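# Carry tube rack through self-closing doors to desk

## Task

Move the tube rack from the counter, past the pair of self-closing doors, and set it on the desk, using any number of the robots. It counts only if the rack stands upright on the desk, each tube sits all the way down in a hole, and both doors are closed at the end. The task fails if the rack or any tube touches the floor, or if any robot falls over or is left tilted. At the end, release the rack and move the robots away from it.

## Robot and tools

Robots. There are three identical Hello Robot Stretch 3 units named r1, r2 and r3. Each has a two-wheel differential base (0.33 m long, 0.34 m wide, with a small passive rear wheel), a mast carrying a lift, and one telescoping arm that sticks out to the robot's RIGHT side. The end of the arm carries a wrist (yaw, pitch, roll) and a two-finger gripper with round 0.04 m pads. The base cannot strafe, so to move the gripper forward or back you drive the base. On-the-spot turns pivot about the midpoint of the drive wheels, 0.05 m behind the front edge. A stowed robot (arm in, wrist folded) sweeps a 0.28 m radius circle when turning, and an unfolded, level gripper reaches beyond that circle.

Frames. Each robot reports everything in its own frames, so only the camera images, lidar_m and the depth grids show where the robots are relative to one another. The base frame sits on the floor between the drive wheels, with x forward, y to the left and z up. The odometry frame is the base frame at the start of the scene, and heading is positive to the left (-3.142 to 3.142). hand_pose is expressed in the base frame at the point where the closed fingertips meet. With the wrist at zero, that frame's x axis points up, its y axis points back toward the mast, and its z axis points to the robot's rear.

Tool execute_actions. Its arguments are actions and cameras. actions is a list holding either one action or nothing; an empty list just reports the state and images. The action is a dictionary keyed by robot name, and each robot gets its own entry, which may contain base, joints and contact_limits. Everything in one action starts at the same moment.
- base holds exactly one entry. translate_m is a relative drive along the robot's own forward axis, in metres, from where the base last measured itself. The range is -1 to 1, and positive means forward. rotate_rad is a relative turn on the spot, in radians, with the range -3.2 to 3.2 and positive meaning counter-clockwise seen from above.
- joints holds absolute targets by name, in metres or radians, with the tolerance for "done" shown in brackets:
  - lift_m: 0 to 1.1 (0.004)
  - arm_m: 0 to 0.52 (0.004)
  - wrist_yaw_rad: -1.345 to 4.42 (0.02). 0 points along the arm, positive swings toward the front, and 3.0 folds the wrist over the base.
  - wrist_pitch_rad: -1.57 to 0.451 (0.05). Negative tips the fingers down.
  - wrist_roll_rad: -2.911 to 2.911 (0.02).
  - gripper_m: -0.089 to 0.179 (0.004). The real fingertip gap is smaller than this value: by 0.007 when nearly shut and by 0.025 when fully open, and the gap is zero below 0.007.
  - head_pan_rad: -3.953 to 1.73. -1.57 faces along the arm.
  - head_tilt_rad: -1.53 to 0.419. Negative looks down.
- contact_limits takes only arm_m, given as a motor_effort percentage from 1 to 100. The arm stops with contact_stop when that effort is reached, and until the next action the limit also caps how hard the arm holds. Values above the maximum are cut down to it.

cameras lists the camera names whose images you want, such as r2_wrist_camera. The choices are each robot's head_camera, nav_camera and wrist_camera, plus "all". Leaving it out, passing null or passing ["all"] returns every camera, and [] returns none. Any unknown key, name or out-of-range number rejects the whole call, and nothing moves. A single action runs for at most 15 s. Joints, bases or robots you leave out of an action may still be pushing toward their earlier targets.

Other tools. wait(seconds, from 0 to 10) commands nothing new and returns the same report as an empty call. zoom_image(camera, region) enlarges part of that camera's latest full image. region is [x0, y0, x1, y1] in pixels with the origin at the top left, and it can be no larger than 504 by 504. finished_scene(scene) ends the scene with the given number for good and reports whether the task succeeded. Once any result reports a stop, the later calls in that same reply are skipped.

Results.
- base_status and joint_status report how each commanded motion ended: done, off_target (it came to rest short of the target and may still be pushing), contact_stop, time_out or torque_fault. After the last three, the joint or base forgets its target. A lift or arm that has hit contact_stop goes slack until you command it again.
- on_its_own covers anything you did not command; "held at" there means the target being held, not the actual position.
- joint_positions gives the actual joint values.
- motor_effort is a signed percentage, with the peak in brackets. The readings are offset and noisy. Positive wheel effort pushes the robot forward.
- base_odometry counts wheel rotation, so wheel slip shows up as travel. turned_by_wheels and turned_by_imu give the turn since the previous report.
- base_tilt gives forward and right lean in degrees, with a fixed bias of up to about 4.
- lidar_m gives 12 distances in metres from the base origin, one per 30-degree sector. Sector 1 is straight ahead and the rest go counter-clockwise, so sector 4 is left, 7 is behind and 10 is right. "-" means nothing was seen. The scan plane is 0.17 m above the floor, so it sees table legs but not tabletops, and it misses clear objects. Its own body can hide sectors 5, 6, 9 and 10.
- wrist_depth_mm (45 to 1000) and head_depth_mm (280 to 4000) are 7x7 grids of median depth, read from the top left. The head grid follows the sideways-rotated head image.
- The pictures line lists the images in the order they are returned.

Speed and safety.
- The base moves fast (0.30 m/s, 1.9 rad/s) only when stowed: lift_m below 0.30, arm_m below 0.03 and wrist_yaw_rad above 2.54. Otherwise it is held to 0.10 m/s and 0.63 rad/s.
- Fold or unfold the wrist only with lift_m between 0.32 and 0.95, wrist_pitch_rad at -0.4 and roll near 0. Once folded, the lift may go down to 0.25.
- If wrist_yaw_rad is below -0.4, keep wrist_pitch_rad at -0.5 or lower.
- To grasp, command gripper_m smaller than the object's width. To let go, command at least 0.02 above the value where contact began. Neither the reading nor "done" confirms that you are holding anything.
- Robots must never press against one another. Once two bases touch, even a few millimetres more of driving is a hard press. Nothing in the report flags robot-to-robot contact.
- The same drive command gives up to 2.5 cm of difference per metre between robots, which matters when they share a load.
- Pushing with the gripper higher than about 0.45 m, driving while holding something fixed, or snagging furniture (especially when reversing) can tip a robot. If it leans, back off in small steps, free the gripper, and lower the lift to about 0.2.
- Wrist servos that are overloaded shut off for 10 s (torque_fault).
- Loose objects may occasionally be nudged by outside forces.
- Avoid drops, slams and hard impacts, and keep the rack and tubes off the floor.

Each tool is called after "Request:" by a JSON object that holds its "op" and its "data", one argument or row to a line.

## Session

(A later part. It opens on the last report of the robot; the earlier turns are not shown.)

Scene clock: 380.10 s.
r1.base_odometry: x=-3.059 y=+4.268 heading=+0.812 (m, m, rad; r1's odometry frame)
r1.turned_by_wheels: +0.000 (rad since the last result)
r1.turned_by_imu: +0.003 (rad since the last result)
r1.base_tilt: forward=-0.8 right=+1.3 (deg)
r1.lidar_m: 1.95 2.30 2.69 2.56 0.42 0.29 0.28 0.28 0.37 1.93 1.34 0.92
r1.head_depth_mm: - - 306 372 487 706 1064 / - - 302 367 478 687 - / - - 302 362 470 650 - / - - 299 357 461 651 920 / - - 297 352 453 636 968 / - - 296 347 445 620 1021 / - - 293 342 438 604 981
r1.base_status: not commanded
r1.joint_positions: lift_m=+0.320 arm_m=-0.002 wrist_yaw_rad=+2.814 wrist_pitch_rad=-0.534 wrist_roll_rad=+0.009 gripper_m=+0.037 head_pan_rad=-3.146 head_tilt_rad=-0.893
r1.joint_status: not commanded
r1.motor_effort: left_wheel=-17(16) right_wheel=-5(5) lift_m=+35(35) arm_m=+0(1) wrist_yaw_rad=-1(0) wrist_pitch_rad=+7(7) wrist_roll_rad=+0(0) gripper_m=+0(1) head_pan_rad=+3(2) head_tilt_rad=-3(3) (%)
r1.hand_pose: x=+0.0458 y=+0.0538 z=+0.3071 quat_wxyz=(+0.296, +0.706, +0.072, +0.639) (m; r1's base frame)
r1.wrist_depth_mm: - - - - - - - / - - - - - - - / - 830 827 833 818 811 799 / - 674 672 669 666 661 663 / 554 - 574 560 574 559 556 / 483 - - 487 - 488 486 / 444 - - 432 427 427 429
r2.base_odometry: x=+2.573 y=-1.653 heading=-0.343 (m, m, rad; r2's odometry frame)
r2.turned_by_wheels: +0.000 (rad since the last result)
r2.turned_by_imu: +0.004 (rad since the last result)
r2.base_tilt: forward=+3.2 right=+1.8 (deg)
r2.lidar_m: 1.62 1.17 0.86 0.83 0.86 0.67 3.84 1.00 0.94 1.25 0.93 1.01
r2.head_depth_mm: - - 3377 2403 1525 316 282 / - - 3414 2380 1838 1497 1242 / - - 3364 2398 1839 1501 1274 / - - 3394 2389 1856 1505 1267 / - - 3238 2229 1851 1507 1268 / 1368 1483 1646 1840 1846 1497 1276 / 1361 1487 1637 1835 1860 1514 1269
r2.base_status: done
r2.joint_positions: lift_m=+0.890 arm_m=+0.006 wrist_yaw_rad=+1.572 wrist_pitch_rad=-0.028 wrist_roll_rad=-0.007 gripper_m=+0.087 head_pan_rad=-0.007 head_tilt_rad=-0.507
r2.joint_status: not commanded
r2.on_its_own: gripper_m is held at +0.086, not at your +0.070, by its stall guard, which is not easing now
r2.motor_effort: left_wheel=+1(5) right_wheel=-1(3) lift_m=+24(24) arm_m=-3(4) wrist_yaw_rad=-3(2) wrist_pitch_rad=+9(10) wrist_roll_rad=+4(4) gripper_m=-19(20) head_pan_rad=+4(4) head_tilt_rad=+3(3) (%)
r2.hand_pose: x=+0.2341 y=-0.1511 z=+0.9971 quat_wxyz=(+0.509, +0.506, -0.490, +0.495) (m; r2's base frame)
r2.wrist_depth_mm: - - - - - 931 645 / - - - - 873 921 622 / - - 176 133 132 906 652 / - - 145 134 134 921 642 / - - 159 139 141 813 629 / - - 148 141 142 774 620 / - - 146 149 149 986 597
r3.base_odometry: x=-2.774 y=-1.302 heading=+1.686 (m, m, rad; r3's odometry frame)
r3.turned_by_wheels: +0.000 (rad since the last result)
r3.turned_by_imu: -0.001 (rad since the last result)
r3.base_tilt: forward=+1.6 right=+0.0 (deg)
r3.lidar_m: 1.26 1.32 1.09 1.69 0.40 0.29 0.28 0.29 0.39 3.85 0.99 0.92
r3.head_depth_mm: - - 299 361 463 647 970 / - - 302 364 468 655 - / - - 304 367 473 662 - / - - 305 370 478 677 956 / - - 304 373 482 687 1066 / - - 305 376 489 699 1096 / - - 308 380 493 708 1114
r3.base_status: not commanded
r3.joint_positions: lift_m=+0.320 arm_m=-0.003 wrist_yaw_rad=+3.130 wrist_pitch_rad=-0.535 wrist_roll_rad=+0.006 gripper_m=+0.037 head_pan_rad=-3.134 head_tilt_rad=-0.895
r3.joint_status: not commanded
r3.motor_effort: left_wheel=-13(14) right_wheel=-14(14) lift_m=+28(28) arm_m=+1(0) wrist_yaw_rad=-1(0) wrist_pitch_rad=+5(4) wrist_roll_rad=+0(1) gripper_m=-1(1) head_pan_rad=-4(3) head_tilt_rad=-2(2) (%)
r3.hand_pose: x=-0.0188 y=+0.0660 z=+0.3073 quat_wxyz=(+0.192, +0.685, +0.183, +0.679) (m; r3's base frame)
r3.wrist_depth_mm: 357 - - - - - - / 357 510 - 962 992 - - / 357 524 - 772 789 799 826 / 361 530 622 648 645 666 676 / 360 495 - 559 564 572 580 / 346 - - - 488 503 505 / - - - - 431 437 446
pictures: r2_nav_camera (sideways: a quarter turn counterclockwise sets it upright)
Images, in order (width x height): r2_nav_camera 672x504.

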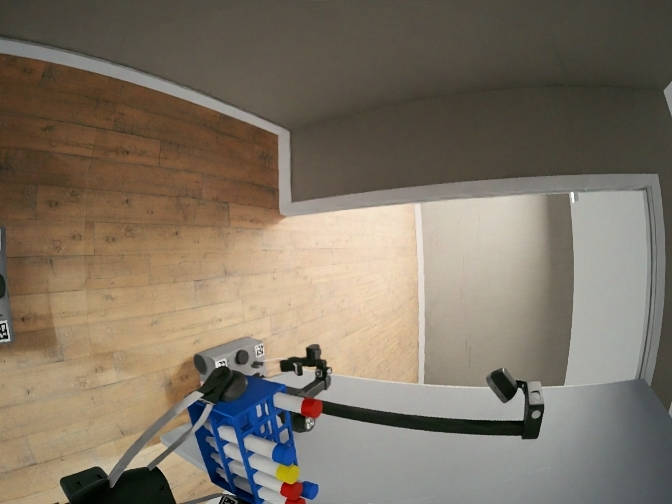

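Request:
{"op": "execute_actions", "data": {
  "actions": [
    {"r2": {"base": {"translate_m": 1.0}}, "r1": {"base": {"translate_m": 1.0}}}
  ],
  "cameras": ["r2_nav_camera", "r1_nav_camera"]
}}

Scene clock: 398.70 s.
r1.base_odometry: x=-2.371 y=+4.994 heading=+0.812 (m, m, rad; r1's odometry frame)
r1.turned_by_wheels: +0.000 (rad since the last result)
r1.turned_by_imu: +0.010 (rad since the last result)
r1.base_tilt: forward=-0.8 right=+1.3 (deg)
r1.lidar_m: 1.26 1.28 1.68 2.60 2.67 3.01 2.46 0.66 0.52 0.54 0.56 0.74
r1.head_depth_mm: 2588 2689 2093 1698 1435 1246 1110 / 2570 2706 2115 1709 1457 1251 - / 2551 2747 2125 1721 1458 1262 - / 2547 2768 2127 1737 1475 1266 1153 / 2532 2721 2153 1748 1474 1270 1132 / 2481 2596 2180 1769 1474 1279 1122 / 1857 1756 1699 1560 1386 1226 1101
r1.base_status: done
r1.joint_positions: lift_m=+0.320 arm_m=-0.002 wrist_yaw_rad=+2.814 wrist_pitch_rad=-0.534 wrist_roll_rad=+0.009 gripper_m=+0.037 head_pan_rad=-3.146 head_tilt_rad=-0.893
r1.joint_status: not commanded
r1.motor_effort: left_wheel=-3(13) right_wheel=+4(20) lift_m=+35(35) arm_m=+0(0) wrist_yaw_rad=+0(0) wrist_pitch_rad=+7(7) wrist_roll_rad=+0(0) gripper_m=+1(0) head_pan_rad=+2(2) head_tilt_rad=-4(2) (%)
r1.hand_pose: x=+0.0458 y=+0.0538 z=+0.3071 quat_wxyz=(+0.296, +0.706, +0.072, +0.639) (m; r1's base frame)
r1.wrist_depth_mm: - - - - - - - / - - - - - - - / - 837 818 824 815 821 804 / - 681 673 665 674 670 662 / 573 - 580 567 580 561 564 / 497 - - 492 - 482 485 / 447 - - 432 428 432 427
r2.base_odometry: x=+3.515 y=-1.990 heading=-0.343 (m, m, rad; r2's odometry frame)
r2.turned_by_wheels: +0.000 (rad since the last result)
r2.turned_by_imu: +0.004 (rad since the last result)
r2.base_tilt: forward=+3.2 right=+1.6 (deg)
r2.lidar_m: 3.83 0.67 0.85 0.82 0.85 1.18 1.62 1.76 0.74 0.40 0.73 3.30
r2.head_depth_mm: 3203 3473 3330 2376 1845 316 282 / 3253 3538 3360 2379 1854 1503 1237 / 3233 3497 3354 2368 1842 1505 1270 / 3282 3576 3373 2386 1849 1507 1274 / 3272 3639 3380 2368 1859 1507 1277 / 3308 3533 3369 2370 1839 1467 1197 / 3331 3609 3419 2133 824 886 1048
r2.base_status: done
r2.joint_positions: lift_m=+0.890 arm_m=+0.006 wrist_yaw_rad=+1.572 wrist_pitch_rad=-0.028 wrist_roll_rad=-0.007 gripper_m=+0.087 head_pan_rad=-0.007 head_tilt_rad=-0.507
r2.joint_status: not commanded
r2.on_its_own: gripper_m is held at +0.086, not at your +0.070, by its stall guard, which is not easing now
r2.motor_effort: left_wheel=+1(4) right_wheel=+0(2) lift_m=+24(24) arm_m=-4(4) wrist_yaw_rad=-2(3) wrist_pitch_rad=+9(10) wrist_roll_rad=+4(4) gripper_m=-19(19) head_pan_rad=+5(3) head_tilt_rad=+3(2) (%)
r2.hand_pose: x=+0.2341 y=-0.1511 z=+0.9971 quat_wxyz=(+0.509, +0.506, -0.490, +0.495) (m; r2's base frame)
r2.wrist_depth_mm: 514 - - - - - - / 518 - - - - - - / 538 - 178 132 131 - - / 539 - 145 134 134 - 657 / 556 632 160 140 141 - 656 / 574 - 147 141 142 - 651 / 613 710 148 149 149 - 570
r3.base_odometry: x=-2.774 y=-1.302 heading=+1.686 (m, m, rad; r3's odometry frame)
r3.turned_by_wheels: +0.000 (rad since the last result)
r3.turned_by_imu: -0.001 (rad since the last result)
r3.base_tilt: forward=+1.8 right=+0.0 (deg)
r3.lidar_m: 0.40 1.32 1.81 1.68 0.40 0.29 0.28 0.29 0.39 3.86 0.99 0.92
r3.head_depth_mm: - - 300 361 463 647 971 / - - 302 364 468 656 - / - - 304 367 474 662 - / - - 305 370 479 677 955 / - - 303 373 484 688 1068 / - - 306 376 489 698 1096 / - - 308 380 494 707 1113
r3.base_status: not commanded
r3.joint_positions: lift_m=+0.320 arm_m=-0.003 wrist_yaw_rad=+3.130 wrist_pitch_rad=-0.535 wrist_roll_rad=+0.006 gripper_m=+0.037 head_pan_rad=-3.134 head_tilt_rad=-0.895
r3.joint_status: not commanded
r3.motor_effort: left_wheel=-13(13) right_wheel=-14(14) lift_m=+28(28) arm_m=+0(0) wrist_yaw_rad=+0(0) wrist_pitch_rad=+5(4) wrist_roll_rad=-1(1) gripper_m=-1(0) head_pan_rad=-3(4) head_tilt_rad=-2(2) (%)
r3.hand_pose: x=-0.0188 y=+0.0660 z=+0.3073 quat_wxyz=(+0.192, +0.685, +0.183, +0.679) (m; r3's base frame)
r3.wrist_depth_mm: 353 - - - - - - / 357 509 - 956 975 - - / 359 529 - 782 771 809 827 / 356 532 622 631 656 660 650 / 363 494 - 573 561 553 366 / 344 - - - 494 468 336 / - - - - 433 427 321
pictures: r1_nav_camera (sideways: a quarter turn counterclockwise sets it upright), r2_nav_camera (sideways: a quarter turn counterclockwise sets it upright)
Images, in order (width x height): r1_nav_camera 672x504, r2_nav_camera 672x504.

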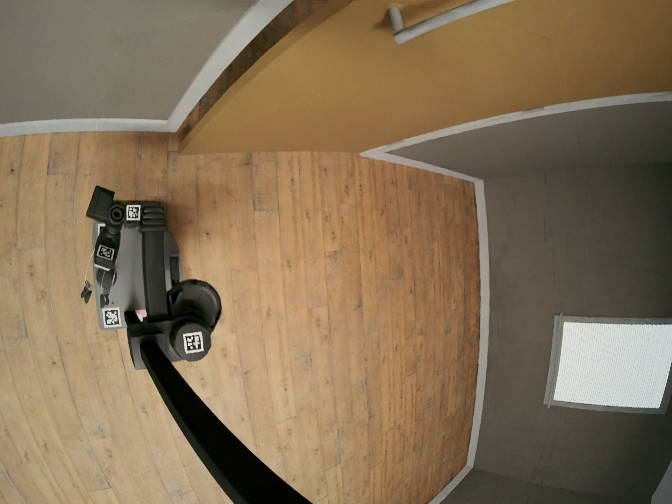

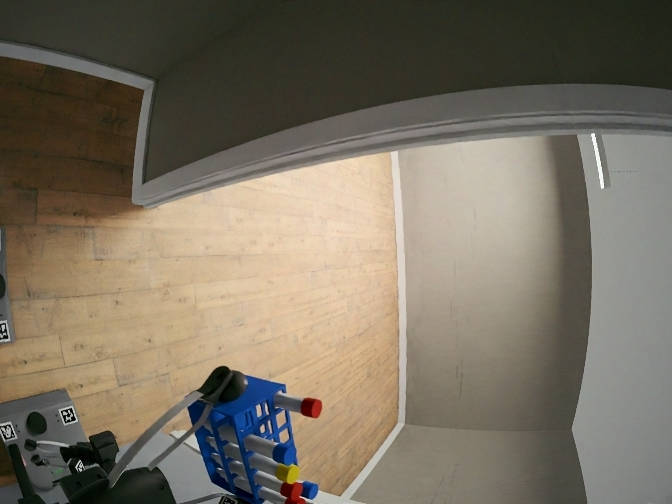

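Request:
{"op": "execute_actions", "data": {
  "actions": [
    {"r2": {"base": {"translate_m": 0.9}}}
  ],
  "cameras": []
}}

Request:
{"op": "execute_actions", "data": {
  "actions": [
    {"r2": {"base": {"rotate_rad": 1.195}, "joints": {"head_pan_rad": 0.2, "head_tilt_rad": -0.6}}}
  ],
  "cameras": []
}}

Request:
{"op": "execute_actions", "data": {
  "actions": [
    {"r2": {"base": {"translate_m": 1.0}}, "r3": {"base": {"translate_m": 1.0}}}
  ],
  "cameras": ["r2_nav_camera", "r2_head_camera", "r3_nav_camera"]
}}

Scene clock: 436.93 s.
r1.base_odometry: x=-2.371 y=+4.994 heading=+0.812 (m, m, rad; r1's odometry frame)
r1.turned_by_wheels: +0.000 (rad since the last result)
r1.turned_by_imu: +0.004 (rad since the last result)
r1.base_tilt: forward=-0.7 right=+1.3 (deg)
r1.lidar_m: 1.26 1.29 1.68 2.60 2.67 3.00 2.47 0.80 0.57 0.54 0.56 0.75
r1.head_depth_mm: 2588 2707 2092 1698 1436 1253 1112 / 2606 2732 2122 1715 1444 1248 - / 2552 2735 2118 1728 1448 1271 - / 2561 2778 2126 1727 1465 1262 1155 / 2517 2707 2152 1747 1464 1271 1133 / 2472 2591 2161 1758 1482 1279 1115 / 1852 1776 1692 1628 1455 1274 1124
r1.base_status: not commanded
r1.joint_positions: lift_m=+0.320 arm_m=-0.002 wrist_yaw_rad=+2.814 wrist_pitch_rad=-0.534 wrist_roll_rad=+0.009 gripper_m=+0.037 head_pan_rad=-3.146 head_tilt_rad=-0.893
r1.joint_status: not commanded
r1.motor_effort: left_wheel=-3(2) right_wheel=+3(4) lift_m=+35(35) arm_m=-1(1) wrist_yaw_rad=+0(0) wrist_pitch_rad=+7(7) wrist_roll_rad=+0(0) gripper_m=+0(0) head_pan_rad=+3(3) head_tilt_rad=-3(3) (%)
r1.hand_pose: x=+0.0458 y=+0.0538 z=+0.3071 quat_wxyz=(+0.296, +0.706, +0.072, +0.639) (m; r1's base frame)
r1.wrist_depth_mm: - - - - - - - / - - - - - - - / - 837 835 818 831 809 799 / - 675 669 664 674 667 660 / 569 - 584 561 582 562 557 / 492 - - 490 - 485 486 / 445 - - 430 429 429 424
r2.base_odometry: x=+4.362 y=-2.292 heading=-0.343 (m, m, rad; r2's odometry frame)
r2.turned_by_wheels: +0.000 (rad since the last result)
r2.turned_by_imu: +0.003 (rad since the last result)
r2.base_tilt: forward=+3.2 right=+1.7 (deg)
r2.lidar_m: 2.96 3.09 2.05 0.59 0.33 0.40 2.50 0.92 0.76 0.77 2.41 3.07
r2.head_depth_mm: 2498 2684 2948 2373 1839 316 282 / 2518 2713 2955 2391 1842 1505 1245 / 2487 2749 2963 2396 1857 1499 1270 / 2518 2811 2949 2409 1835 1509 1271 / 2511 2727 2980 2372 1863 1506 1269 / 2537 2796 3000 2375 1870 1516 1270 / 2543 2758 3010 2393 1851 1511 1270
r2.base_status: done
r2.joint_positions: lift_m=+0.890 arm_m=+0.006 wrist_yaw_rad=+1.572 wrist_pitch_rad=-0.028 wrist_roll_rad=-0.007 gripper_m=+0.087 head_pan_rad=-0.007 head_tilt_rad=-0.507
r2.joint_status: not commanded
r2.on_its_own: gripper_m is held at +0.086, not at your +0.070, by its stall guard, which is not easing now
r2.motor_effort: left_wheel=+0(3) right_wheel=+0(4) lift_m=+23(24) arm_m=-4(4) wrist_yaw_rad=-3(2) wrist_pitch_rad=+9(9) wrist_roll_rad=+4(4) gripper_m=-19(19) head_pan_rad=+3(4) head_tilt_rad=+2(2) (%)
r2.hand_pose: x=+0.2341 y=-0.1511 z=+0.9971 quat_wxyz=(+0.509, +0.506, -0.490, +0.495) (m; r2's base frame)
r2.wrist_depth_mm: - - - - - - - / - - - - - - - / - - 178 133 131 - - / - - 141 134 134 - - / - - 159 140 140 - - / - - 148 142 141 - - / - - 145 148 149 - -
r3.base_odometry: x=-2.774 y=-1.302 heading=+1.686 (m, m, rad; r3's odometry frame)
r3.turned_by_wheels: +0.000 (rad since the last result)
r3.turned_by_imu: -0.001 (rad since the last result)
r3.base_tilt: forward=+1.6 right=+0.0 (deg)
r3.lidar_m: 1.26 1.32 1.80 1.68 0.40 0.29 0.28 0.29 0.39 3.86 0.94 0.92
r3.head_depth_mm: - - 300 361 464 646 971 / - - 302 364 470 656 - / - - 304 368 473 661 - / - - 305 370 479 675 955 / - - 304 373 483 686 1067 / - - 305 376 489 696 1100 / - - 308 379 494 709 1110
r3.base_status: not commanded
r3.joint_positions: lift_m=+0.320 arm_m=-0.003 wrist_yaw_rad=+3.130 wrist_pitch_rad=-0.535 wrist_roll_rad=+0.006 gripper_m=+0.037 head_pan_rad=-3.134 head_tilt_rad=-0.895
r3.joint_status: not commanded
r3.motor_effort: left_wheel=-13(13) right_wheel=-14(14) lift_m=+28(28) arm_m=+1(0) wrist_yaw_rad=+0(0) wrist_pitch_rad=+5(5) wrist_roll_rad=+0(1) gripper_m=+1(1) head_pan_rad=-2(2) head_tilt_rad=-2(2) (%)
r3.hand_pose: x=-0.0188 y=+0.0660 z=+0.3073 quat_wxyz=(+0.192, +0.685, +0.183, +0.679) (m; r3's base frame)
r3.wrist_depth_mm: 358 - - - - - - / 355 512 - 960 994 - - / 358 532 - 761 794 805 828 / 358 536 614 645 646 663 682 / 363 494 - 565 563 571 581 / 343 - - - 493 505 510 / - - - - 430 441 448
pictures: none
No camera images: the call's "cameras" was empty. Leave "cameras" out to get every camera's image.

Scene clock: 439.80 s.
r1.base_odometry: x=-2.371 y=+4.994 heading=+0.812 (m, m, rad; r1's odometry frame)
r1.turned_by_wheels: +0.000 (rad since the last result)
r1.turned_by_imu: +0.001 (rad since the last result)
r1.base_tilt: forward=-0.7 right=+1.3 (deg)
r1.lidar_m: 1.26 1.29 1.68 2.60 2.67 3.01 2.47 0.79 0.57 0.54 0.55 0.74
r1.head_depth_mm: 2610 2721 2097 1711 1443 1249 1113 / 2557 2749 2108 1711 1452 1254 - / 2535 2731 2106 1742 1454 1267 - / 2551 2730 2123 1746 1458 1268 1152 / 2538 2736 2146 1752 1470 1266 1139 / 2455 2584 2153 1766 1478 1275 1124 / 1847 1766 1700 1645 1456 1280 1124
r1.base_status: not commanded
r1.joint_positions: lift_m=+0.320 arm_m=-0.002 wrist_yaw_rad=+2.814 wrist_pitch_rad=-0.534 wrist_roll_rad=+0.009 gripper_m=+0.037 head_pan_rad=-3.146 head_tilt_rad=-0.893
r1.joint_status: not commanded
r1.motor_effort: left_wheel=-2(2) right_wheel=+3(4) lift_m=+35(35) arm_m=+0(0) wrist_yaw_rad=+0(1) wrist_pitch_rad=+7(7) wrist_roll_rad=+0(0) gripper_m=+1(1) head_pan_rad=+2(3) head_tilt_rad=-3(3) (%)
r1.hand_pose: x=+0.0458 y=+0.0538 z=+0.3071 quat_wxyz=(+0.296, +0.706, +0.072, +0.639) (m; r1's base frame)
r1.wrist_depth_mm: - - - - - - - / - - - - - - - / - 832 844 817 816 814 802 / - 671 676 664 664 663 661 / 579 - 579 569 581 558 559 / 490 - - 491 - 488 483 / 446 - - 431 429 428 423
r2.base_odometry: x=+4.362 y=-2.292 heading=+0.852 (m, m, rad; r2's odometry frame)
r2.turned_by_wheels: +1.195 (rad since the last result)
r2.turned_by_imu: +1.194 (rad since the last result)
r2.base_tilt: forward=+3.4 right=+1.7 (deg)
r2.lidar_m: 2.04 0.40 0.31 1.39 2.58 0.87 0.76 2.15 2.54 2.97 2.97 2.62
r2.head_depth_mm: 2085 2398 2587 2104 1688 1415 1213 / 2053 2370 2565 2099 1693 1421 1212 / 2052 2324 2486 2103 1693 1414 1224 / 2071 2317 2560 2121 1688 1411 1219 / 2053 2286 2513 2108 1701 1420 1213 / 2013 2166 1957 1648 1430 1268 1143 / 1096 994 911 837 777 730 684
r2.base_status: done
r2.joint_positions: lift_m=+0.890 arm_m=+0.006 wrist_yaw_rad=+1.572 wrist_pitch_rad=-0.028 wrist_roll_rad=-0.007 gripper_m=+0.087 head_pan_rad=+0.193 head_tilt_rad=-0.592
r2.joint_status: all done
r2.on_its_own: gripper_m is held at +0.086, not at your +0.070, by its stall guard, which is not easing now
r2.motor_effort: left_wheel=-1(3) right_wheel=+3(5) lift_m=+24(24) arm_m=-4(4) wrist_yaw_rad=-2(2) wrist_pitch_rad=+10(9) wrist_roll_rad=+4(4) gripper_m=-19(19) head_pan_rad=+4(21) head_tilt_rad=-1(12) (%)
r2.hand_pose: x=+0.2341 y=-0.1511 z=+0.9971 quat_wxyz=(+0.509, +0.506, -0.490, +0.495) (m; r2's base frame)
r2.wrist_depth_mm: 837 - - - - - - / 826 - - - - - - / 803 - 178 134 132 - - / 772 - 141 135 134 - - / 764 - 159 141 141 - - / 729 - 147 142 142 - - / 658 - 146 148 149 - -
r3.base_odometry: x=-2.774 y=-1.302 heading=+1.686 (m, m, rad; r3's odometry frame)
r3.turned_by_wheels: +0.000 (rad since the last result)
r3.turned_by_imu: +0.000 (rad since the last result)
r3.base_tilt: forward=+1.7 right=+0.0 (deg)
r3.lidar_m: 1.26 1.32 1.80 1.69 0.40 0.29 0.28 0.29 0.39 3.87 0.81 0.92
r3.head_depth_mm: - - 300 361 464 646 971 / - - 302 364 468 657 - / - - 303 367 474 663 - / - - 306 371 479 676 958 / - - 304 373 483 684 1069 / - - 306 375 488 697 1099 / - - 308 379 494 705 1113
r3.base_status: not commanded
r3.joint_positions: lift_m=+0.320 arm_m=-0.003 wrist_yaw_rad=+3.130 wrist_pitch_rad=-0.535 wrist_roll_rad=+0.006 gripper_m=+0.037 head_pan_rad=-3.134 head_tilt_rad=-0.895
r3.joint_status: not commanded
r3.motor_effort: left_wheel=-13(14) right_wheel=-14(14) lift_m=+28(28) arm_m=+0(0) wrist_yaw_rad=+0(0) wrist_pitch_rad=+5(5) wrist_roll_rad=+0(1) gripper_m=+0(1) head_pan_rad=-3(4) head_tilt_rad=-2(2) (%)
r3.hand_pose: x=-0.0188 y=+0.0660 z=+0.3073 quat_wxyz=(+0.192, +0.685, +0.183, +0.679) (m; r3's base frame)
r3.wrist_depth_mm: 359 - - - - - - / 355 511 - 945 973 - - / 360 526 - 781 783 799 837 / 358 533 626 649 658 658 676 / 361 493 - 565 564 579 586 / 342 - - - 488 499 501 / - - - - 429 442 443
pictures: none
No camera images: the call's "cameras" was empty. Leave "cameras" out to get every camera's image.

Scene clock: 451.03 s.
r1.base_odometry: x=-2.371 y=+4.994 heading=+0.812 (m, m, rad; r1's odometry frame)
r1.turned_by_wheels: +0.000 (rad since the last result)
r1.turned_by_imu: +0.003 (rad since the last result)
r1.base_tilt: forward=-0.7 right=+1.3 (deg)
r1.lidar_m: 1.26 1.28 1.68 2.60 2.67 2.99 2.47 0.80 0.57 0.54 0.56 0.74
r1.head_depth_mm: 2609 2713 2091 1702 1448 1253 1108 / 2561 2744 2106 1707 1449 1258 - / 2549 2761 2133 1707 1448 1272 - / 2545 2763 2130 1740 1456 1262 1155 / 2527 2735 2142 1741 1474 1257 1134 / 2467 2587 2160 1762 1472 1273 1115 / 1848 1777 1700 1630 1447 1281 1129
r1.base_status: not commanded
r1.joint_positions: lift_m=+0.320 arm_m=-0.002 wrist_yaw_rad=+2.814 wrist_pitch_rad=-0.534 wrist_roll_rad=+0.009 gripper_m=+0.037 head_pan_rad=-3.146 head_tilt_rad=-0.893
r1.joint_status: not commanded
r1.motor_effort: left_wheel=-3(2) right_wheel=+3(3) lift_m=+35(35) arm_m=+0(0) wrist_yaw_rad=-1(0) wrist_pitch_rad=+7(7) wrist_roll_rad=+0(0) gripper_m=+1(0) head_pan_rad=+2(3) head_tilt_rad=-3(4) (%)
r1.hand_pose: x=+0.0458 y=+0.0538 z=+0.3071 quat_wxyz=(+0.296, +0.706, +0.072, +0.639) (m; r1's base frame)
r1.wrist_depth_mm: - - - - - - - / - - - - - - - / - 830 830 817 816 814 806 / - 677 678 680 667 664 663 / 574 - 579 571 576 561 562 / 494 - - 487 - 487 486 / 445 - - 433 426 428 427
r2.base_odometry: x=+5.021 y=-1.539 heading=+0.852 (m, m, rad; r2's odometry frame)
r2.turned_by_wheels: +0.000 (rad since the last result)
r2.turned_by_imu: +0.004 (rad since the last result)
r2.base_tilt: forward=+3.1 right=+1.8 (deg)
r2.lidar_m: 1.07 1.21 0.62 0.51 0.51 0.56 1.16 3.23 3.23 2.64 2.62 1.72
r2.head_depth_mm: 1320 1116 874 1895 1683 1408 1211 / 1307 1121 876 1868 1694 1416 1211 / 1290 1118 833 1842 1702 1413 1213 / 1276 1128 830 1724 1599 1378 1214 / 1260 1213 1480 1778 1691 1419 1226 / 1244 1379 1544 1759 1715 1414 1218 / 1242 1358 1528 1726 1679 1419 1224
r2.base_status: done
r2.joint_positions: lift_m=+0.890 arm_m=+0.006 wrist_yaw_rad=+1.572 wrist_pitch_rad=-0.028 wrist_roll_rad=-0.007 gripper_m=+0.087 head_pan_rad=+0.193 head_tilt_rad=-0.593
r2.joint_status: not commanded
r2.on_its_own: gripper_m is held at +0.086, not at your +0.070, by its stall guard, which is not easing now
r2.motor_effort: left_wheel=-2(4) right_wheel=+2(6) lift_m=+24(24) arm_m=-4(4) wrist_yaw_rad=-2(2) wrist_pitch_rad=+10(9) wrist_roll_rad=+4(4) gripper_m=-20(19) head_pan_rad=+2(5) head_tilt_rad=-3(0) (%)
r2.hand_pose: x=+0.2341 y=-0.1511 z=+0.9971 quat_wxyz=(+0.509, +0.506, -0.490, +0.495) (m; r2's base frame)
r2.wrist_depth_mm: - - - - - - - / - - - - - - - / - - 177 133 131 - - / - 903 141 135 134 - - / - - 158 140 140 - - / - - 147 142 143 - - / - - 146 149 149 - -
r3.base_odometry: x=-2.889 y=-0.309 heading=+1.686 (m, m, rad; r3's odometry frame)
r3.turned_by_wheels: +0.000 (rad since the last result)
r3.turned_by_imu: +0.002 (rad since the last result)
r3.base_tilt: forward=+1.7 right=-0.1 (deg)
r3.lidar_m: 0.26 0.27 0.38 1.18 1.80 1.89 1.85 0.70 0.57 0.61 0.36 0.27
r3.head_depth_mm: 1638 1879 1993 1673 1440 1268 1150 / 1656 1914 1990 1683 1435 1267 - / 1672 1924 2007 1692 1460 1279 - / 1701 1956 2014 1696 1450 1281 1174 / 1709 1987 2036 1701 1465 1289 1157 / 1693 1904 1938 1707 1467 1283 1147 / 1406 1422 1422 1394 1369 1267 1148
r3.base_status: done
r3.joint_positions: lift_m=+0.320 arm_m=-0.003 wrist_yaw_rad=+3.130 wrist_pitch_rad=-0.535 wrist_roll_rad=+0.006 gripper_m=+0.037 head_pan_rad=-3.134 head_tilt_rad=-0.895
r3.joint_status: not commanded
r3.motor_effort: left_wheel=-1(10) right_wheel=-1(17) lift_m=+28(28) arm_m=+0(0) wrist_yaw_rad=+0(0) wrist_pitch_rad=+4(4) wrist_roll_rad=+0(1) gripper_m=+0(1) head_pan_rad=-3(3) head_tilt_rad=-2(2) (%)
r3.hand_pose: x=-0.0188 y=+0.0660 z=+0.3073 quat_wxyz=(+0.192, +0.685, +0.183, +0.679) (m; r3's base frame)
r3.wrist_depth_mm: - - - - - 507 336 / 878 901 - 966 878 503 332 / 719 718 - 763 757 493 330 / 606 623 627 648 654 489 327 / 518 545 - 567 561 460 324 / 469 - - - 494 445 319 / - - - - 429 420 319
pictures: r2_head_camera (sideways: a quarter turn clockwise sets it upright), r2_nav_camera (sideways: a quarter turn counterclockwise sets it upright), r3_nav_camera (sideways: a quarter turn counterclockwise sets it upright)
Images, in order (width x height): r2_head_camera 896x504, r2_nav_camera 672x504, r3_nav_camera 672x504.

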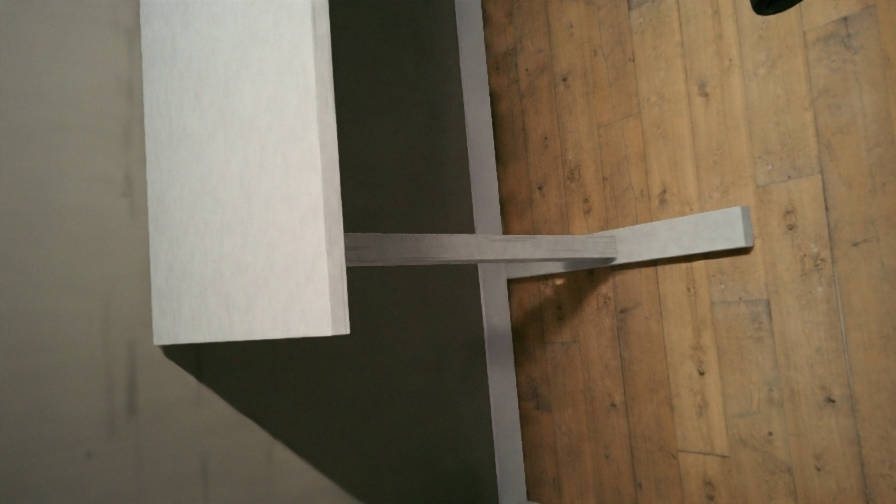

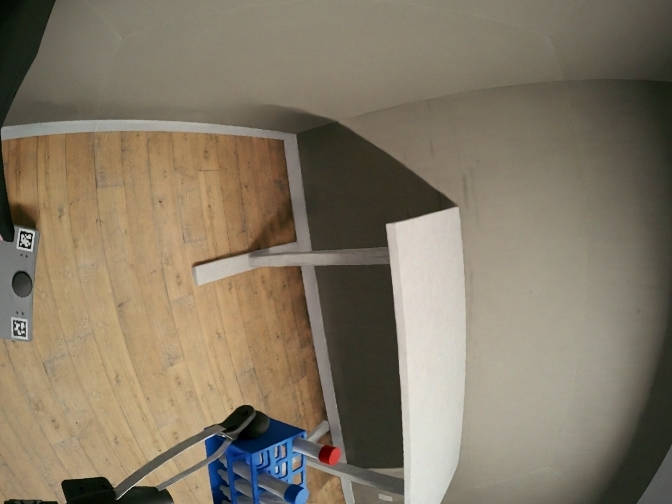

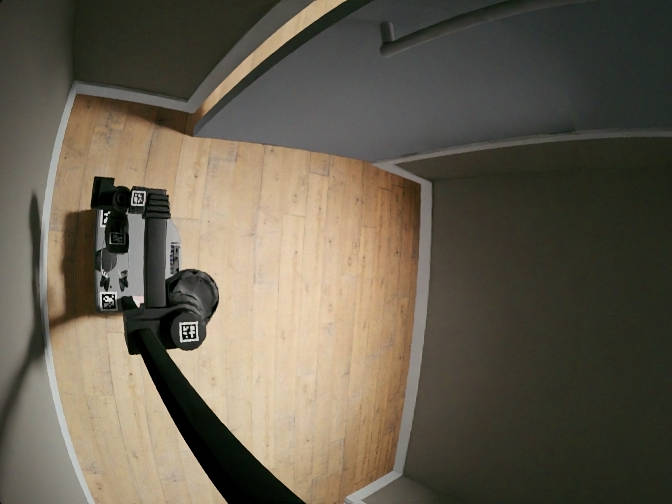

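Request:
{"op": "execute_actions", "data": {
  "actions": []
}}

Scene clock: 464.30 s.
r1.base_odometry: x=-2.371 y=+4.994 heading=+0.812 (m, m, rad; r1's odometry frame)
r1.turned_by_wheels: +0.000 (rad since the last result)
r1.turned_by_imu: +0.001 (rad since the last result)
r1.base_tilt: forward=-0.8 right=+1.3 (deg)
r1.lidar_m: 1.26 1.28 1.68 2.60 2.67 3.01 2.46 0.80 0.57 0.54 0.56 0.74
r1.head_depth_mm: 2582 2697 2102 1708 1447 1246 1107 / 2592 2757 2107 1720 1447 1255 - / 2547 2738 2130 1725 1455 1269 - / 2542 2753 2115 1734 1466 1270 1148 / 2535 2757 2134 1755 1468 1269 1131 / 2455 2590 2146 1748 1474 1269 1122 / 1828 1771 1693 1630 1455 1281 1127
r1.base_status: not commanded
r1.joint_positions: lift_m=+0.320 arm_m=-0.002 wrist_yaw_rad=+2.814 wrist_pitch_rad=-0.534 wrist_roll_rad=+0.009 gripper_m=+0.037 head_pan_rad=-3.146 head_tilt_rad=-0.893
r1.joint_status: not commanded
r1.motor_effort: left_wheel=-2(2) right_wheel=+2(3) lift_m=+35(35) arm_m=+0(0) wrist_yaw_rad=-1(0) wrist_pitch_rad=+7(7) wrist_roll_rad=+0(0) gripper_m=+0(0) head_pan_rad=+3(3) head_tilt_rad=-3(4) (%)
r1.hand_pose: x=+0.0458 y=+0.0538 z=+0.3071 quat_wxyz=(+0.296, +0.706, +0.072, +0.639) (m; r1's base frame)
r1.wrist_depth_mm: - - - - - - - / - - - - - - - / - 839 820 816 825 810 801 / - 688 674 665 664 666 661 / 571 - 583 563 582 561 554 / 499 - - 486 - 481 488 / 445 - - 433 430 429 426
r2.base_odometry: x=+5.021 y=-1.539 heading=+0.852 (m, m, rad; r2's odometry frame)
r2.turned_by_wheels: +0.000 (rad since the last result)
r2.turned_by_imu: -0.001 (rad since the last result)
r2.base_tilt: forward=+3.2 right=+1.5 (deg)
r2.lidar_m: 1.07 1.21 0.62 0.51 0.51 0.56 1.02 3.24 3.21 2.64 2.62 1.72
r2.head_depth_mm: 1317 1116 869 1903 1685 1419 1213 / 1311 1116 875 1873 1697 1409 1212 / 1291 1121 831 1837 1703 1410 1208 / 1279 1126 832 1726 1592 1385 1213 / 1259 1214 1479 1779 1707 1418 1219 / 1251 1382 1547 1760 1696 1413 1222 / 1243 1351 1525 1711 1704 1421 1221
r2.base_status: done
r2.joint_positions: lift_m=+0.890 arm_m=+0.006 wrist_yaw_rad=+1.572 wrist_pitch_rad=-0.028 wrist_roll_rad=-0.007 gripper_m=+0.087 head_pan_rad=+0.193 head_tilt_rad=-0.593
r2.joint_status: not commanded
r2.on_its_own: gripper_m is held at +0.086, not at your +0.070, by its stall guard, which is not easing now
r2.motor_effort: left_wheel=-2(4) right_wheel=+3(6) lift_m=+24(24) arm_m=-4(4) wrist_yaw_rad=-2(2) wrist_pitch_rad=+9(9) wrist_roll_rad=+4(4) gripper_m=-19(19) head_pan_rad=+5(5) head_tilt_rad=-3(0) (%)
r2.hand_pose: x=+0.2341 y=-0.1511 z=+0.9971 quat_wxyz=(+0.509, +0.506, -0.490, +0.495) (m; r2's base frame)
r2.wrist_depth_mm: - - - - - - - / - - - - - - - / - - 177 132 131 - - / - 870 136 135 134 - - / - - 159 140 140 - - / - - 147 142 143 - - / - - 145 149 149 - -
r3.base_odometry: x=-2.889 y=-0.309 heading=+1.686 (m, m, rad; r3's odometry frame)
r3.turned_by_wheels: +0.000 (rad since the last result)
r3.turned_by_imu: +0.000 (rad since the last result)
r3.base_tilt: forward=+1.6 right=+0.2 (deg)
r3.lidar_m: 0.26 0.27 0.38 1.17 1.80 1.89 1.84 0.83 0.62 0.61 0.36 0.27
r3.head_depth_mm: 1650 1878 1988 1666 1449 1268 1146 / 1649 1909 1992 1684 1440 1269 - / 1672 1937 2021 1689 1452 1283 - / 1689 1952 2024 1686 1459 1279 1176 / 1712 1989 2036 1704 1452 1282 1163 / 1689 1913 1922 1705 1466 1287 1145 / 1404 1425 1476 1523 1439 1294 1142
r3.base_status: done
r3.joint_positions: lift_m=+0.320 arm_m=-0.003 wrist_yaw_rad=+3.130 wrist_pitch_rad=-0.535 wrist_roll_rad=+0.006 gripper_m=+0.037 head_pan_rad=-3.134 head_tilt_rad=-0.895
r3.joint_status: not commanded
r3.motor_effort: left_wheel=-1(10) right_wheel=+0(17) lift_m=+28(28) arm_m=+1(0) wrist_yaw_rad=+0(0) wrist_pitch_rad=+5(4) wrist_roll_rad=-1(1) gripper_m=+0(1) head_pan_rad=-2(3) head_tilt_rad=-2(2) (%)
r3.hand_pose: x=-0.0188 y=+0.0660 z=+0.3073 quat_wxyz=(+0.192, +0.685, +0.183, +0.679) (m; r3's base frame)
r3.wrist_depth_mm: - - - - - 504 335 / 879 884 - 975 903 501 335 / 718 747 - 766 759 492 331 / 603 618 623 636 655 494 328 / 526 551 - 560 566 454 326 / 471 - - - 493 454 320 / - - - - 432 416 316
pictures: r1_head_camera (sideways: a quarter turn clockwise sets it upright), r1_nav_camera (sideways: a quarter turn counterclockwise sets it upright), r1_wrist_camera, r2_head_camera (sideways: a quarter turn clockwise sets it upright), r2_nav_camera (sideways: a quarter turn counterclockwise sets it upright), r2_wrist_camera, r3_head_camera (sideways: a quarter turn clockwise sets it upright), r3_nav_camera (sideways: a quarter turn counterclockwise sets it upright), r3_wrist_camera
Images, in order (width x height): r1_head_camera 896x504, r1_nav_camera 672x504, r1_wrist_camera 644x364, r2_head_camera 896x504, r2_nav_camera 672x504, r2_wrist_camera 644x364, r3_head_camera 896x504, r3_nav_camera 672x504, r3_wrist_camera 644x364.

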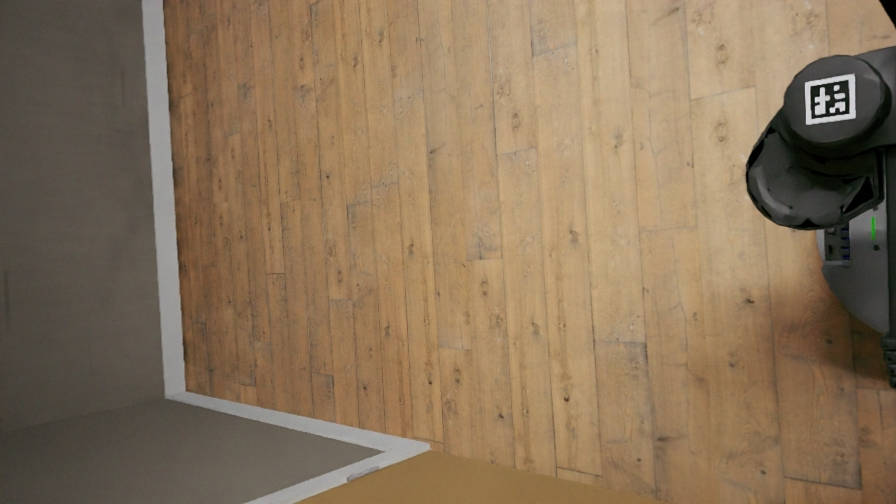

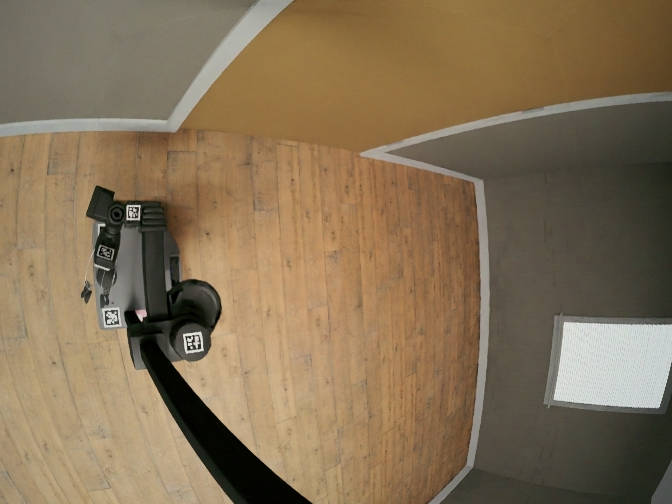

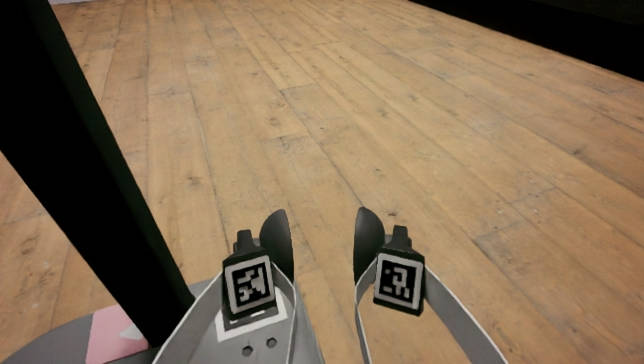

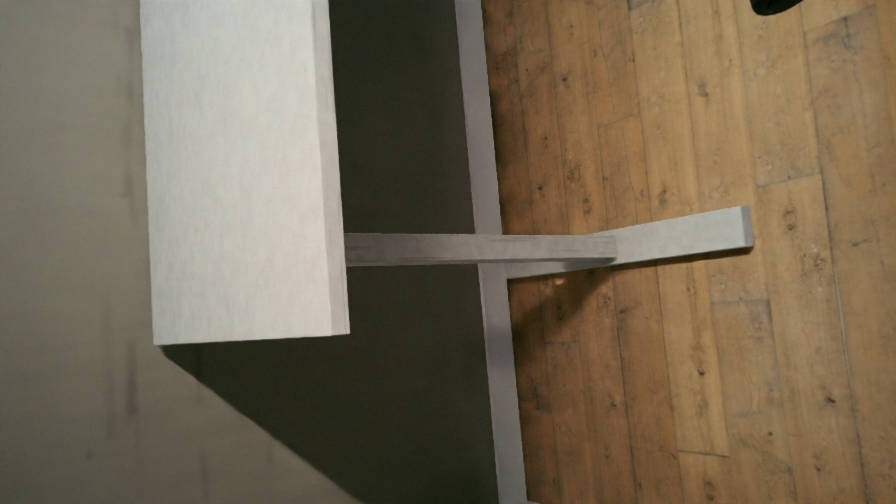

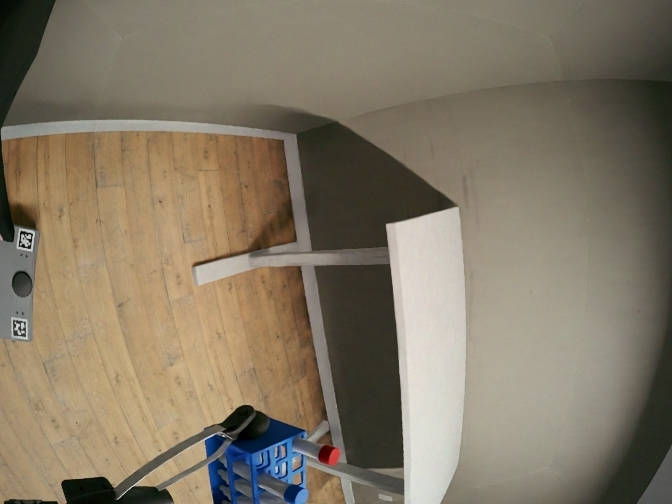

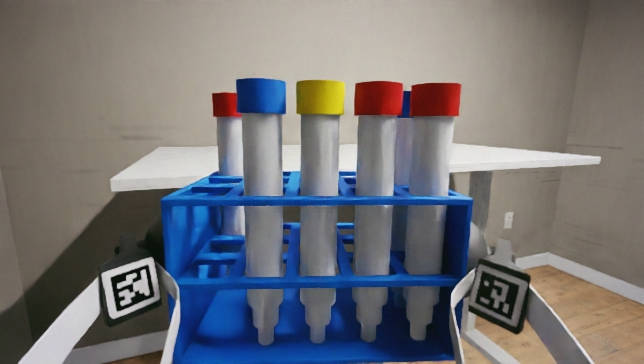

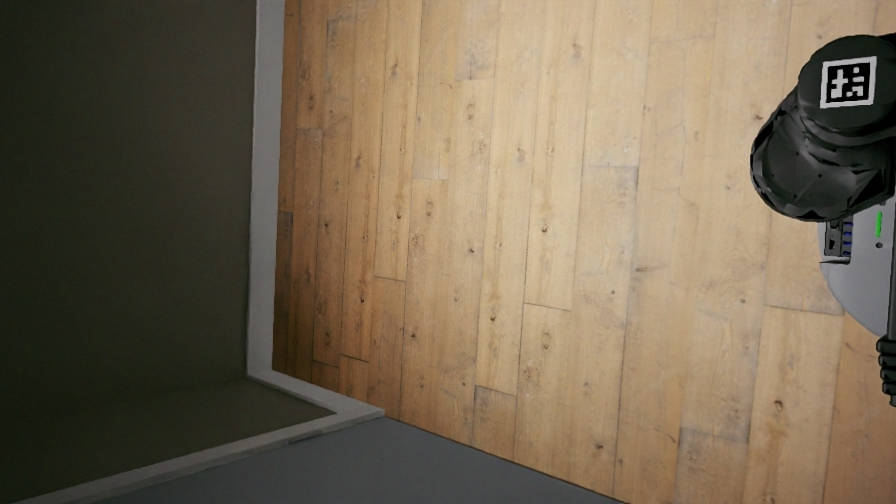

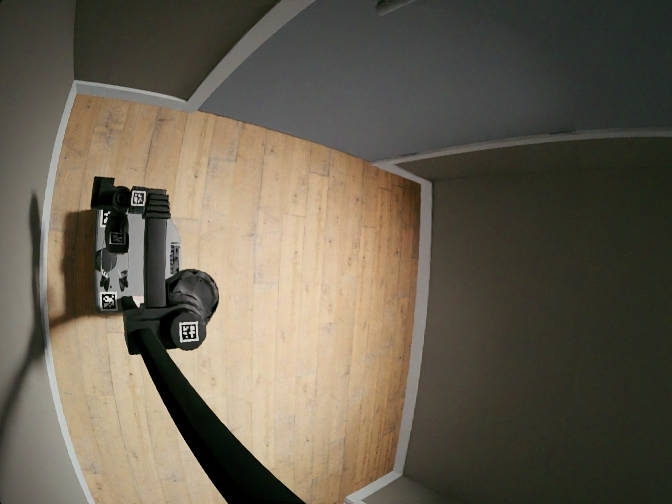

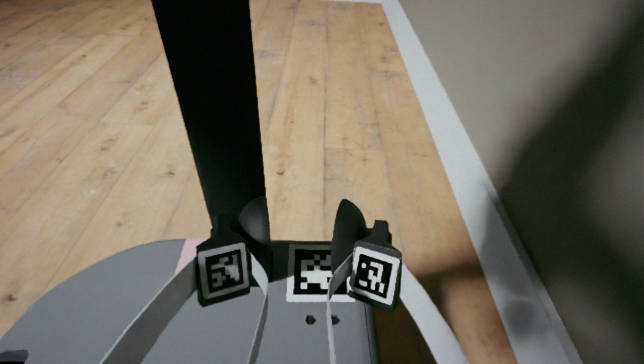

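Request:
{"op": "execute_actions", "data": {
  "actions": [
    {"r2": {"base": {"rotate_rad": 0.35}, "joints": {"lift_m": 1.0, "arm_m": 0.10, "head_pan_rad": -0.15, "head_tilt_rad": -0.65}}}
  ],
  "cameras": ["r2_head_camera", "r2_nav_camera", "r2_wrist_camera"]
}}

Scene clock: 499.63 s.
r1.base_odometry: x=-2.371 y=+4.994 heading=+0.812 (m, m, rad; r1's odometry frame)
r1.turned_by_wheels: +0.000 (rad since the last result)
r1.turned_by_imu: +0.001 (rad since the last result)
r1.base_tilt: forward=-0.8 right=+1.3 (deg)
r1.lidar_m: 1.26 1.28 1.69 2.60 2.67 3.01 2.46 0.80 0.57 0.54 0.55 0.74
r1.head_depth_mm: 2607 2689 2094 1714 1446 1245 1108 / 2576 2705 2105 1719 1445 1260 - / 2566 2755 2119 1729 1464 1270 - / 2526 2756 2137 1723 1457 1261 1150 / 2510 2761 2137 1747 1467 1264 1135 / 2447 2585 2146 1757 1468 1282 1116 / 1848 1776 1693 1636 1451 1275 1130
r1.base_status: not commanded
r1.joint_positions: lift_m=+0.320 arm_m=-0.002 wrist_yaw_rad=+2.814 wrist_pitch_rad=-0.534 wrist_roll_rad=+0.009 gripper_m=+0.037 head_pan_rad=-3.146 head_tilt_rad=-0.893
r1.joint_status: not commanded
r1.motor_effort: left_wheel=-2(3) right_wheel=+3(3) lift_m=+35(35) arm_m=+0(0) wrist_yaw_rad=+0(0) wrist_pitch_rad=+7(7) wrist_roll_rad=+0(0) gripper_m=+0(1) head_pan_rad=+3(3) head_tilt_rad=-4(3) (%)
r1.hand_pose: x=+0.0458 y=+0.0538 z=+0.3071 quat_wxyz=(+0.296, +0.706, +0.072, +0.639) (m; r1's base frame)
r1.wrist_depth_mm: - - - - - - - / - - - - - - - / - 828 837 819 823 811 808 / - 671 670 660 671 658 659 / 569 - 576 562 583 559 565 / 495 - - 492 - 487 487 / 448 - - 432 428 428 424
r2.base_odometry: x=+5.021 y=-1.539 heading=+1.202 (m, m, rad; r2's odometry frame)
r2.turned_by_wheels: +0.350 (rad since the last result)
r2.turned_by_imu: +0.349 (rad since the last result)
r2.base_tilt: forward=+3.1 right=+1.7 (deg)
r2.lidar_m: 1.07 0.72 0.53 0.51 0.53 0.72 1.98 3.36 2.73 2.62 1.72 1.55
r2.head_depth_mm: 1308 950 1679 1883 1615 1368 1191 / 1289 955 1673 1859 1613 1365 1187 / 1273 955 1648 1872 1606 1370 1193 / 1270 957 1140 1772 1549 1370 1185 / 1254 1093 1592 1821 1622 1379 1190 / 1262 1397 1573 1816 1624 1386 1191 / 1248 1383 1567 1775 1634 1373 1199
r2.base_status: done
r2.joint_positions: lift_m=+1.000 arm_m=+0.100 wrist_yaw_rad=+1.572 wrist_pitch_rad=-0.029 wrist_roll_rad=-0.007 gripper_m=+0.087 head_pan_rad=-0.143 head_tilt_rad=-0.642
r2.joint_status: all done
r2.on_its_own: gripper_m is held at +0.086, not at your +0.070, by its stall guard, which is not easing now
r2.motor_effort: left_wheel=-2(6) right_wheel=+3(6) lift_m=+24(25) arm_m=+5(5) wrist_yaw_rad=-3(3) wrist_pitch_rad=+10(10) wrist_roll_rad=+4(4) gripper_m=-19(19) head_pan_rad=-4(29) head_tilt_rad=-3(9) (%)
r2.hand_pose: x=+0.2341 y=-0.2443 z=+1.1069 quat_wxyz=(+0.509, +0.506, -0.490, +0.495) (m; r2's base frame)
r2.wrist_depth_mm: 904 - - - - - - / 909 - - - - - - / 913 - 182 133 132 - - / 873 - 144 135 135 - - / 888 - 160 139 141 743 810 / 895 - 148 142 142 - - / 816 - 148 149 149 - -
r3.base_odometry: x=-2.889 y=-0.309 heading=+1.686 (m, m, rad; r3's odometry frame)
r3.turned_by_wheels: +0.000 (rad since the last result)
r3.turned_by_imu: +0.000 (rad since the last result)
r3.base_tilt: forward=+1.6 right=-0.1 (deg)
r3.lidar_m: 0.26 0.27 0.38 1.18 1.80 1.89 1.84 0.83 0.63 0.61 0.36 0.27
r3.head_depth_mm: 1648 1889 2003 1678 1443 1264 1157 / 1663 1916 2006 1686 1448 1268 - / 1674 1940 2002 1697 1448 1277 - / 1697 1943 2022 1695 1458 1276 1180 / 1711 1966 2038 1701 1459 1280 1162 / 1686 1899 1934 1707 1455 1279 1145 / 1408 1428 1472 1518 1442 1289 1154
r3.base_status: not commanded
r3.joint_positions: lift_m=+0.320 arm_m=-0.003 wrist_yaw_rad=+3.130 wrist_pitch_rad=-0.535 wrist_roll_rad=+0.006 gripper_m=+0.037 head_pan_rad=-3.134 head_tilt_rad=-0.895
r3.joint_status: not commanded
r3.motor_effort: left_wheel=+0(1) right_wheel=+0(0) lift_m=+28(28) arm_m=+0(0) wrist_yaw_rad=-1(1) wrist_pitch_rad=+5(5) wrist_roll_rad=-1(0) gripper_m=-1(2) head_pan_rad=-3(4) head_tilt_rad=-3(2) (%)
r3.hand_pose: x=-0.0188 y=+0.0660 z=+0.3073 quat_wxyz=(+0.192, +0.685, +0.183, +0.679) (m; r3's base frame)
r3.wrist_depth_mm: - - - - - 509 333 / 879 916 - 950 914 496 330 / 719 730 - 770 763 497 334 / 602 612 630 644 651 479 327 / 522 541 - 564 560 461 327 / 470 - - - 487 447 322 / - - - - 431 422 321
pictures: r2_head_camera (sideways: a quarter turn clockwise sets it upright), r2_nav_camera (sideways: a quarter turn counterclockwise sets it upright), r2_wrist_camera
Images, in order (width x height): r2_head_camera 896x504, r2_nav_camera 672x504, r2_wrist_camera 644x364.

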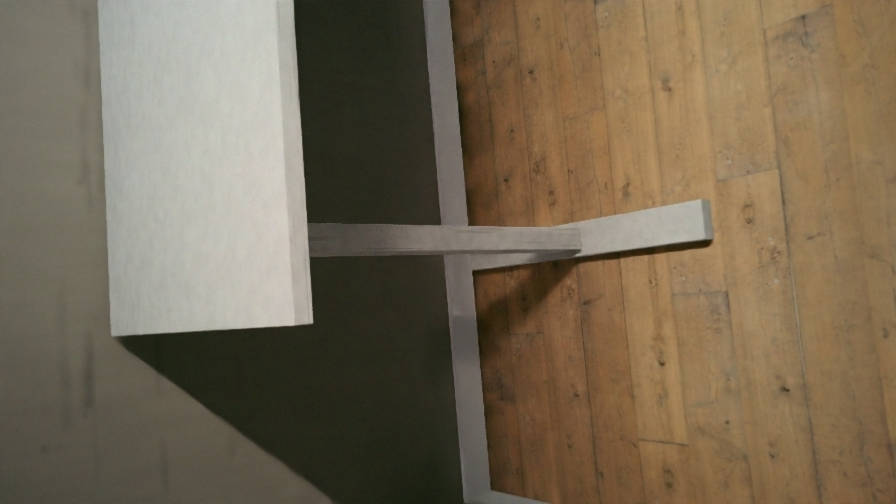

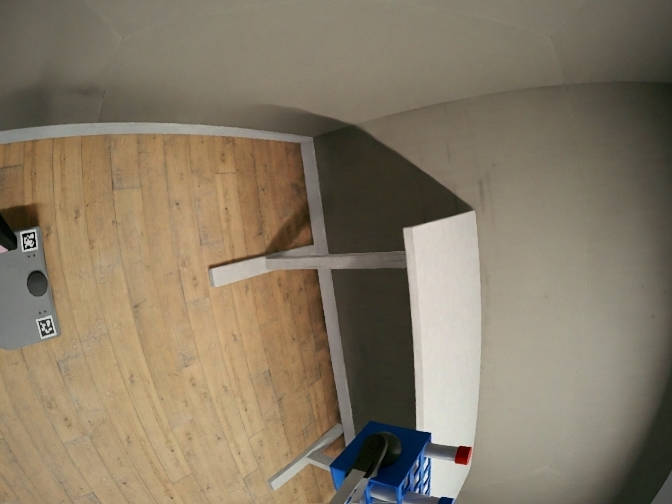

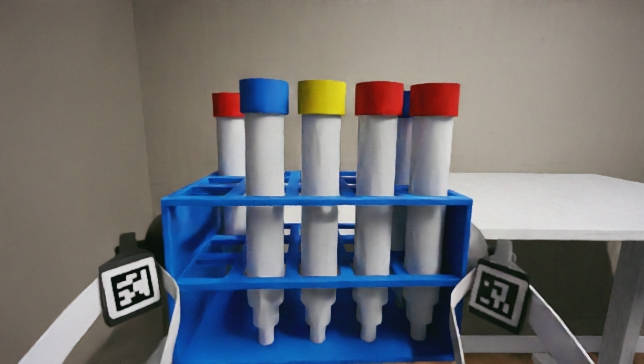

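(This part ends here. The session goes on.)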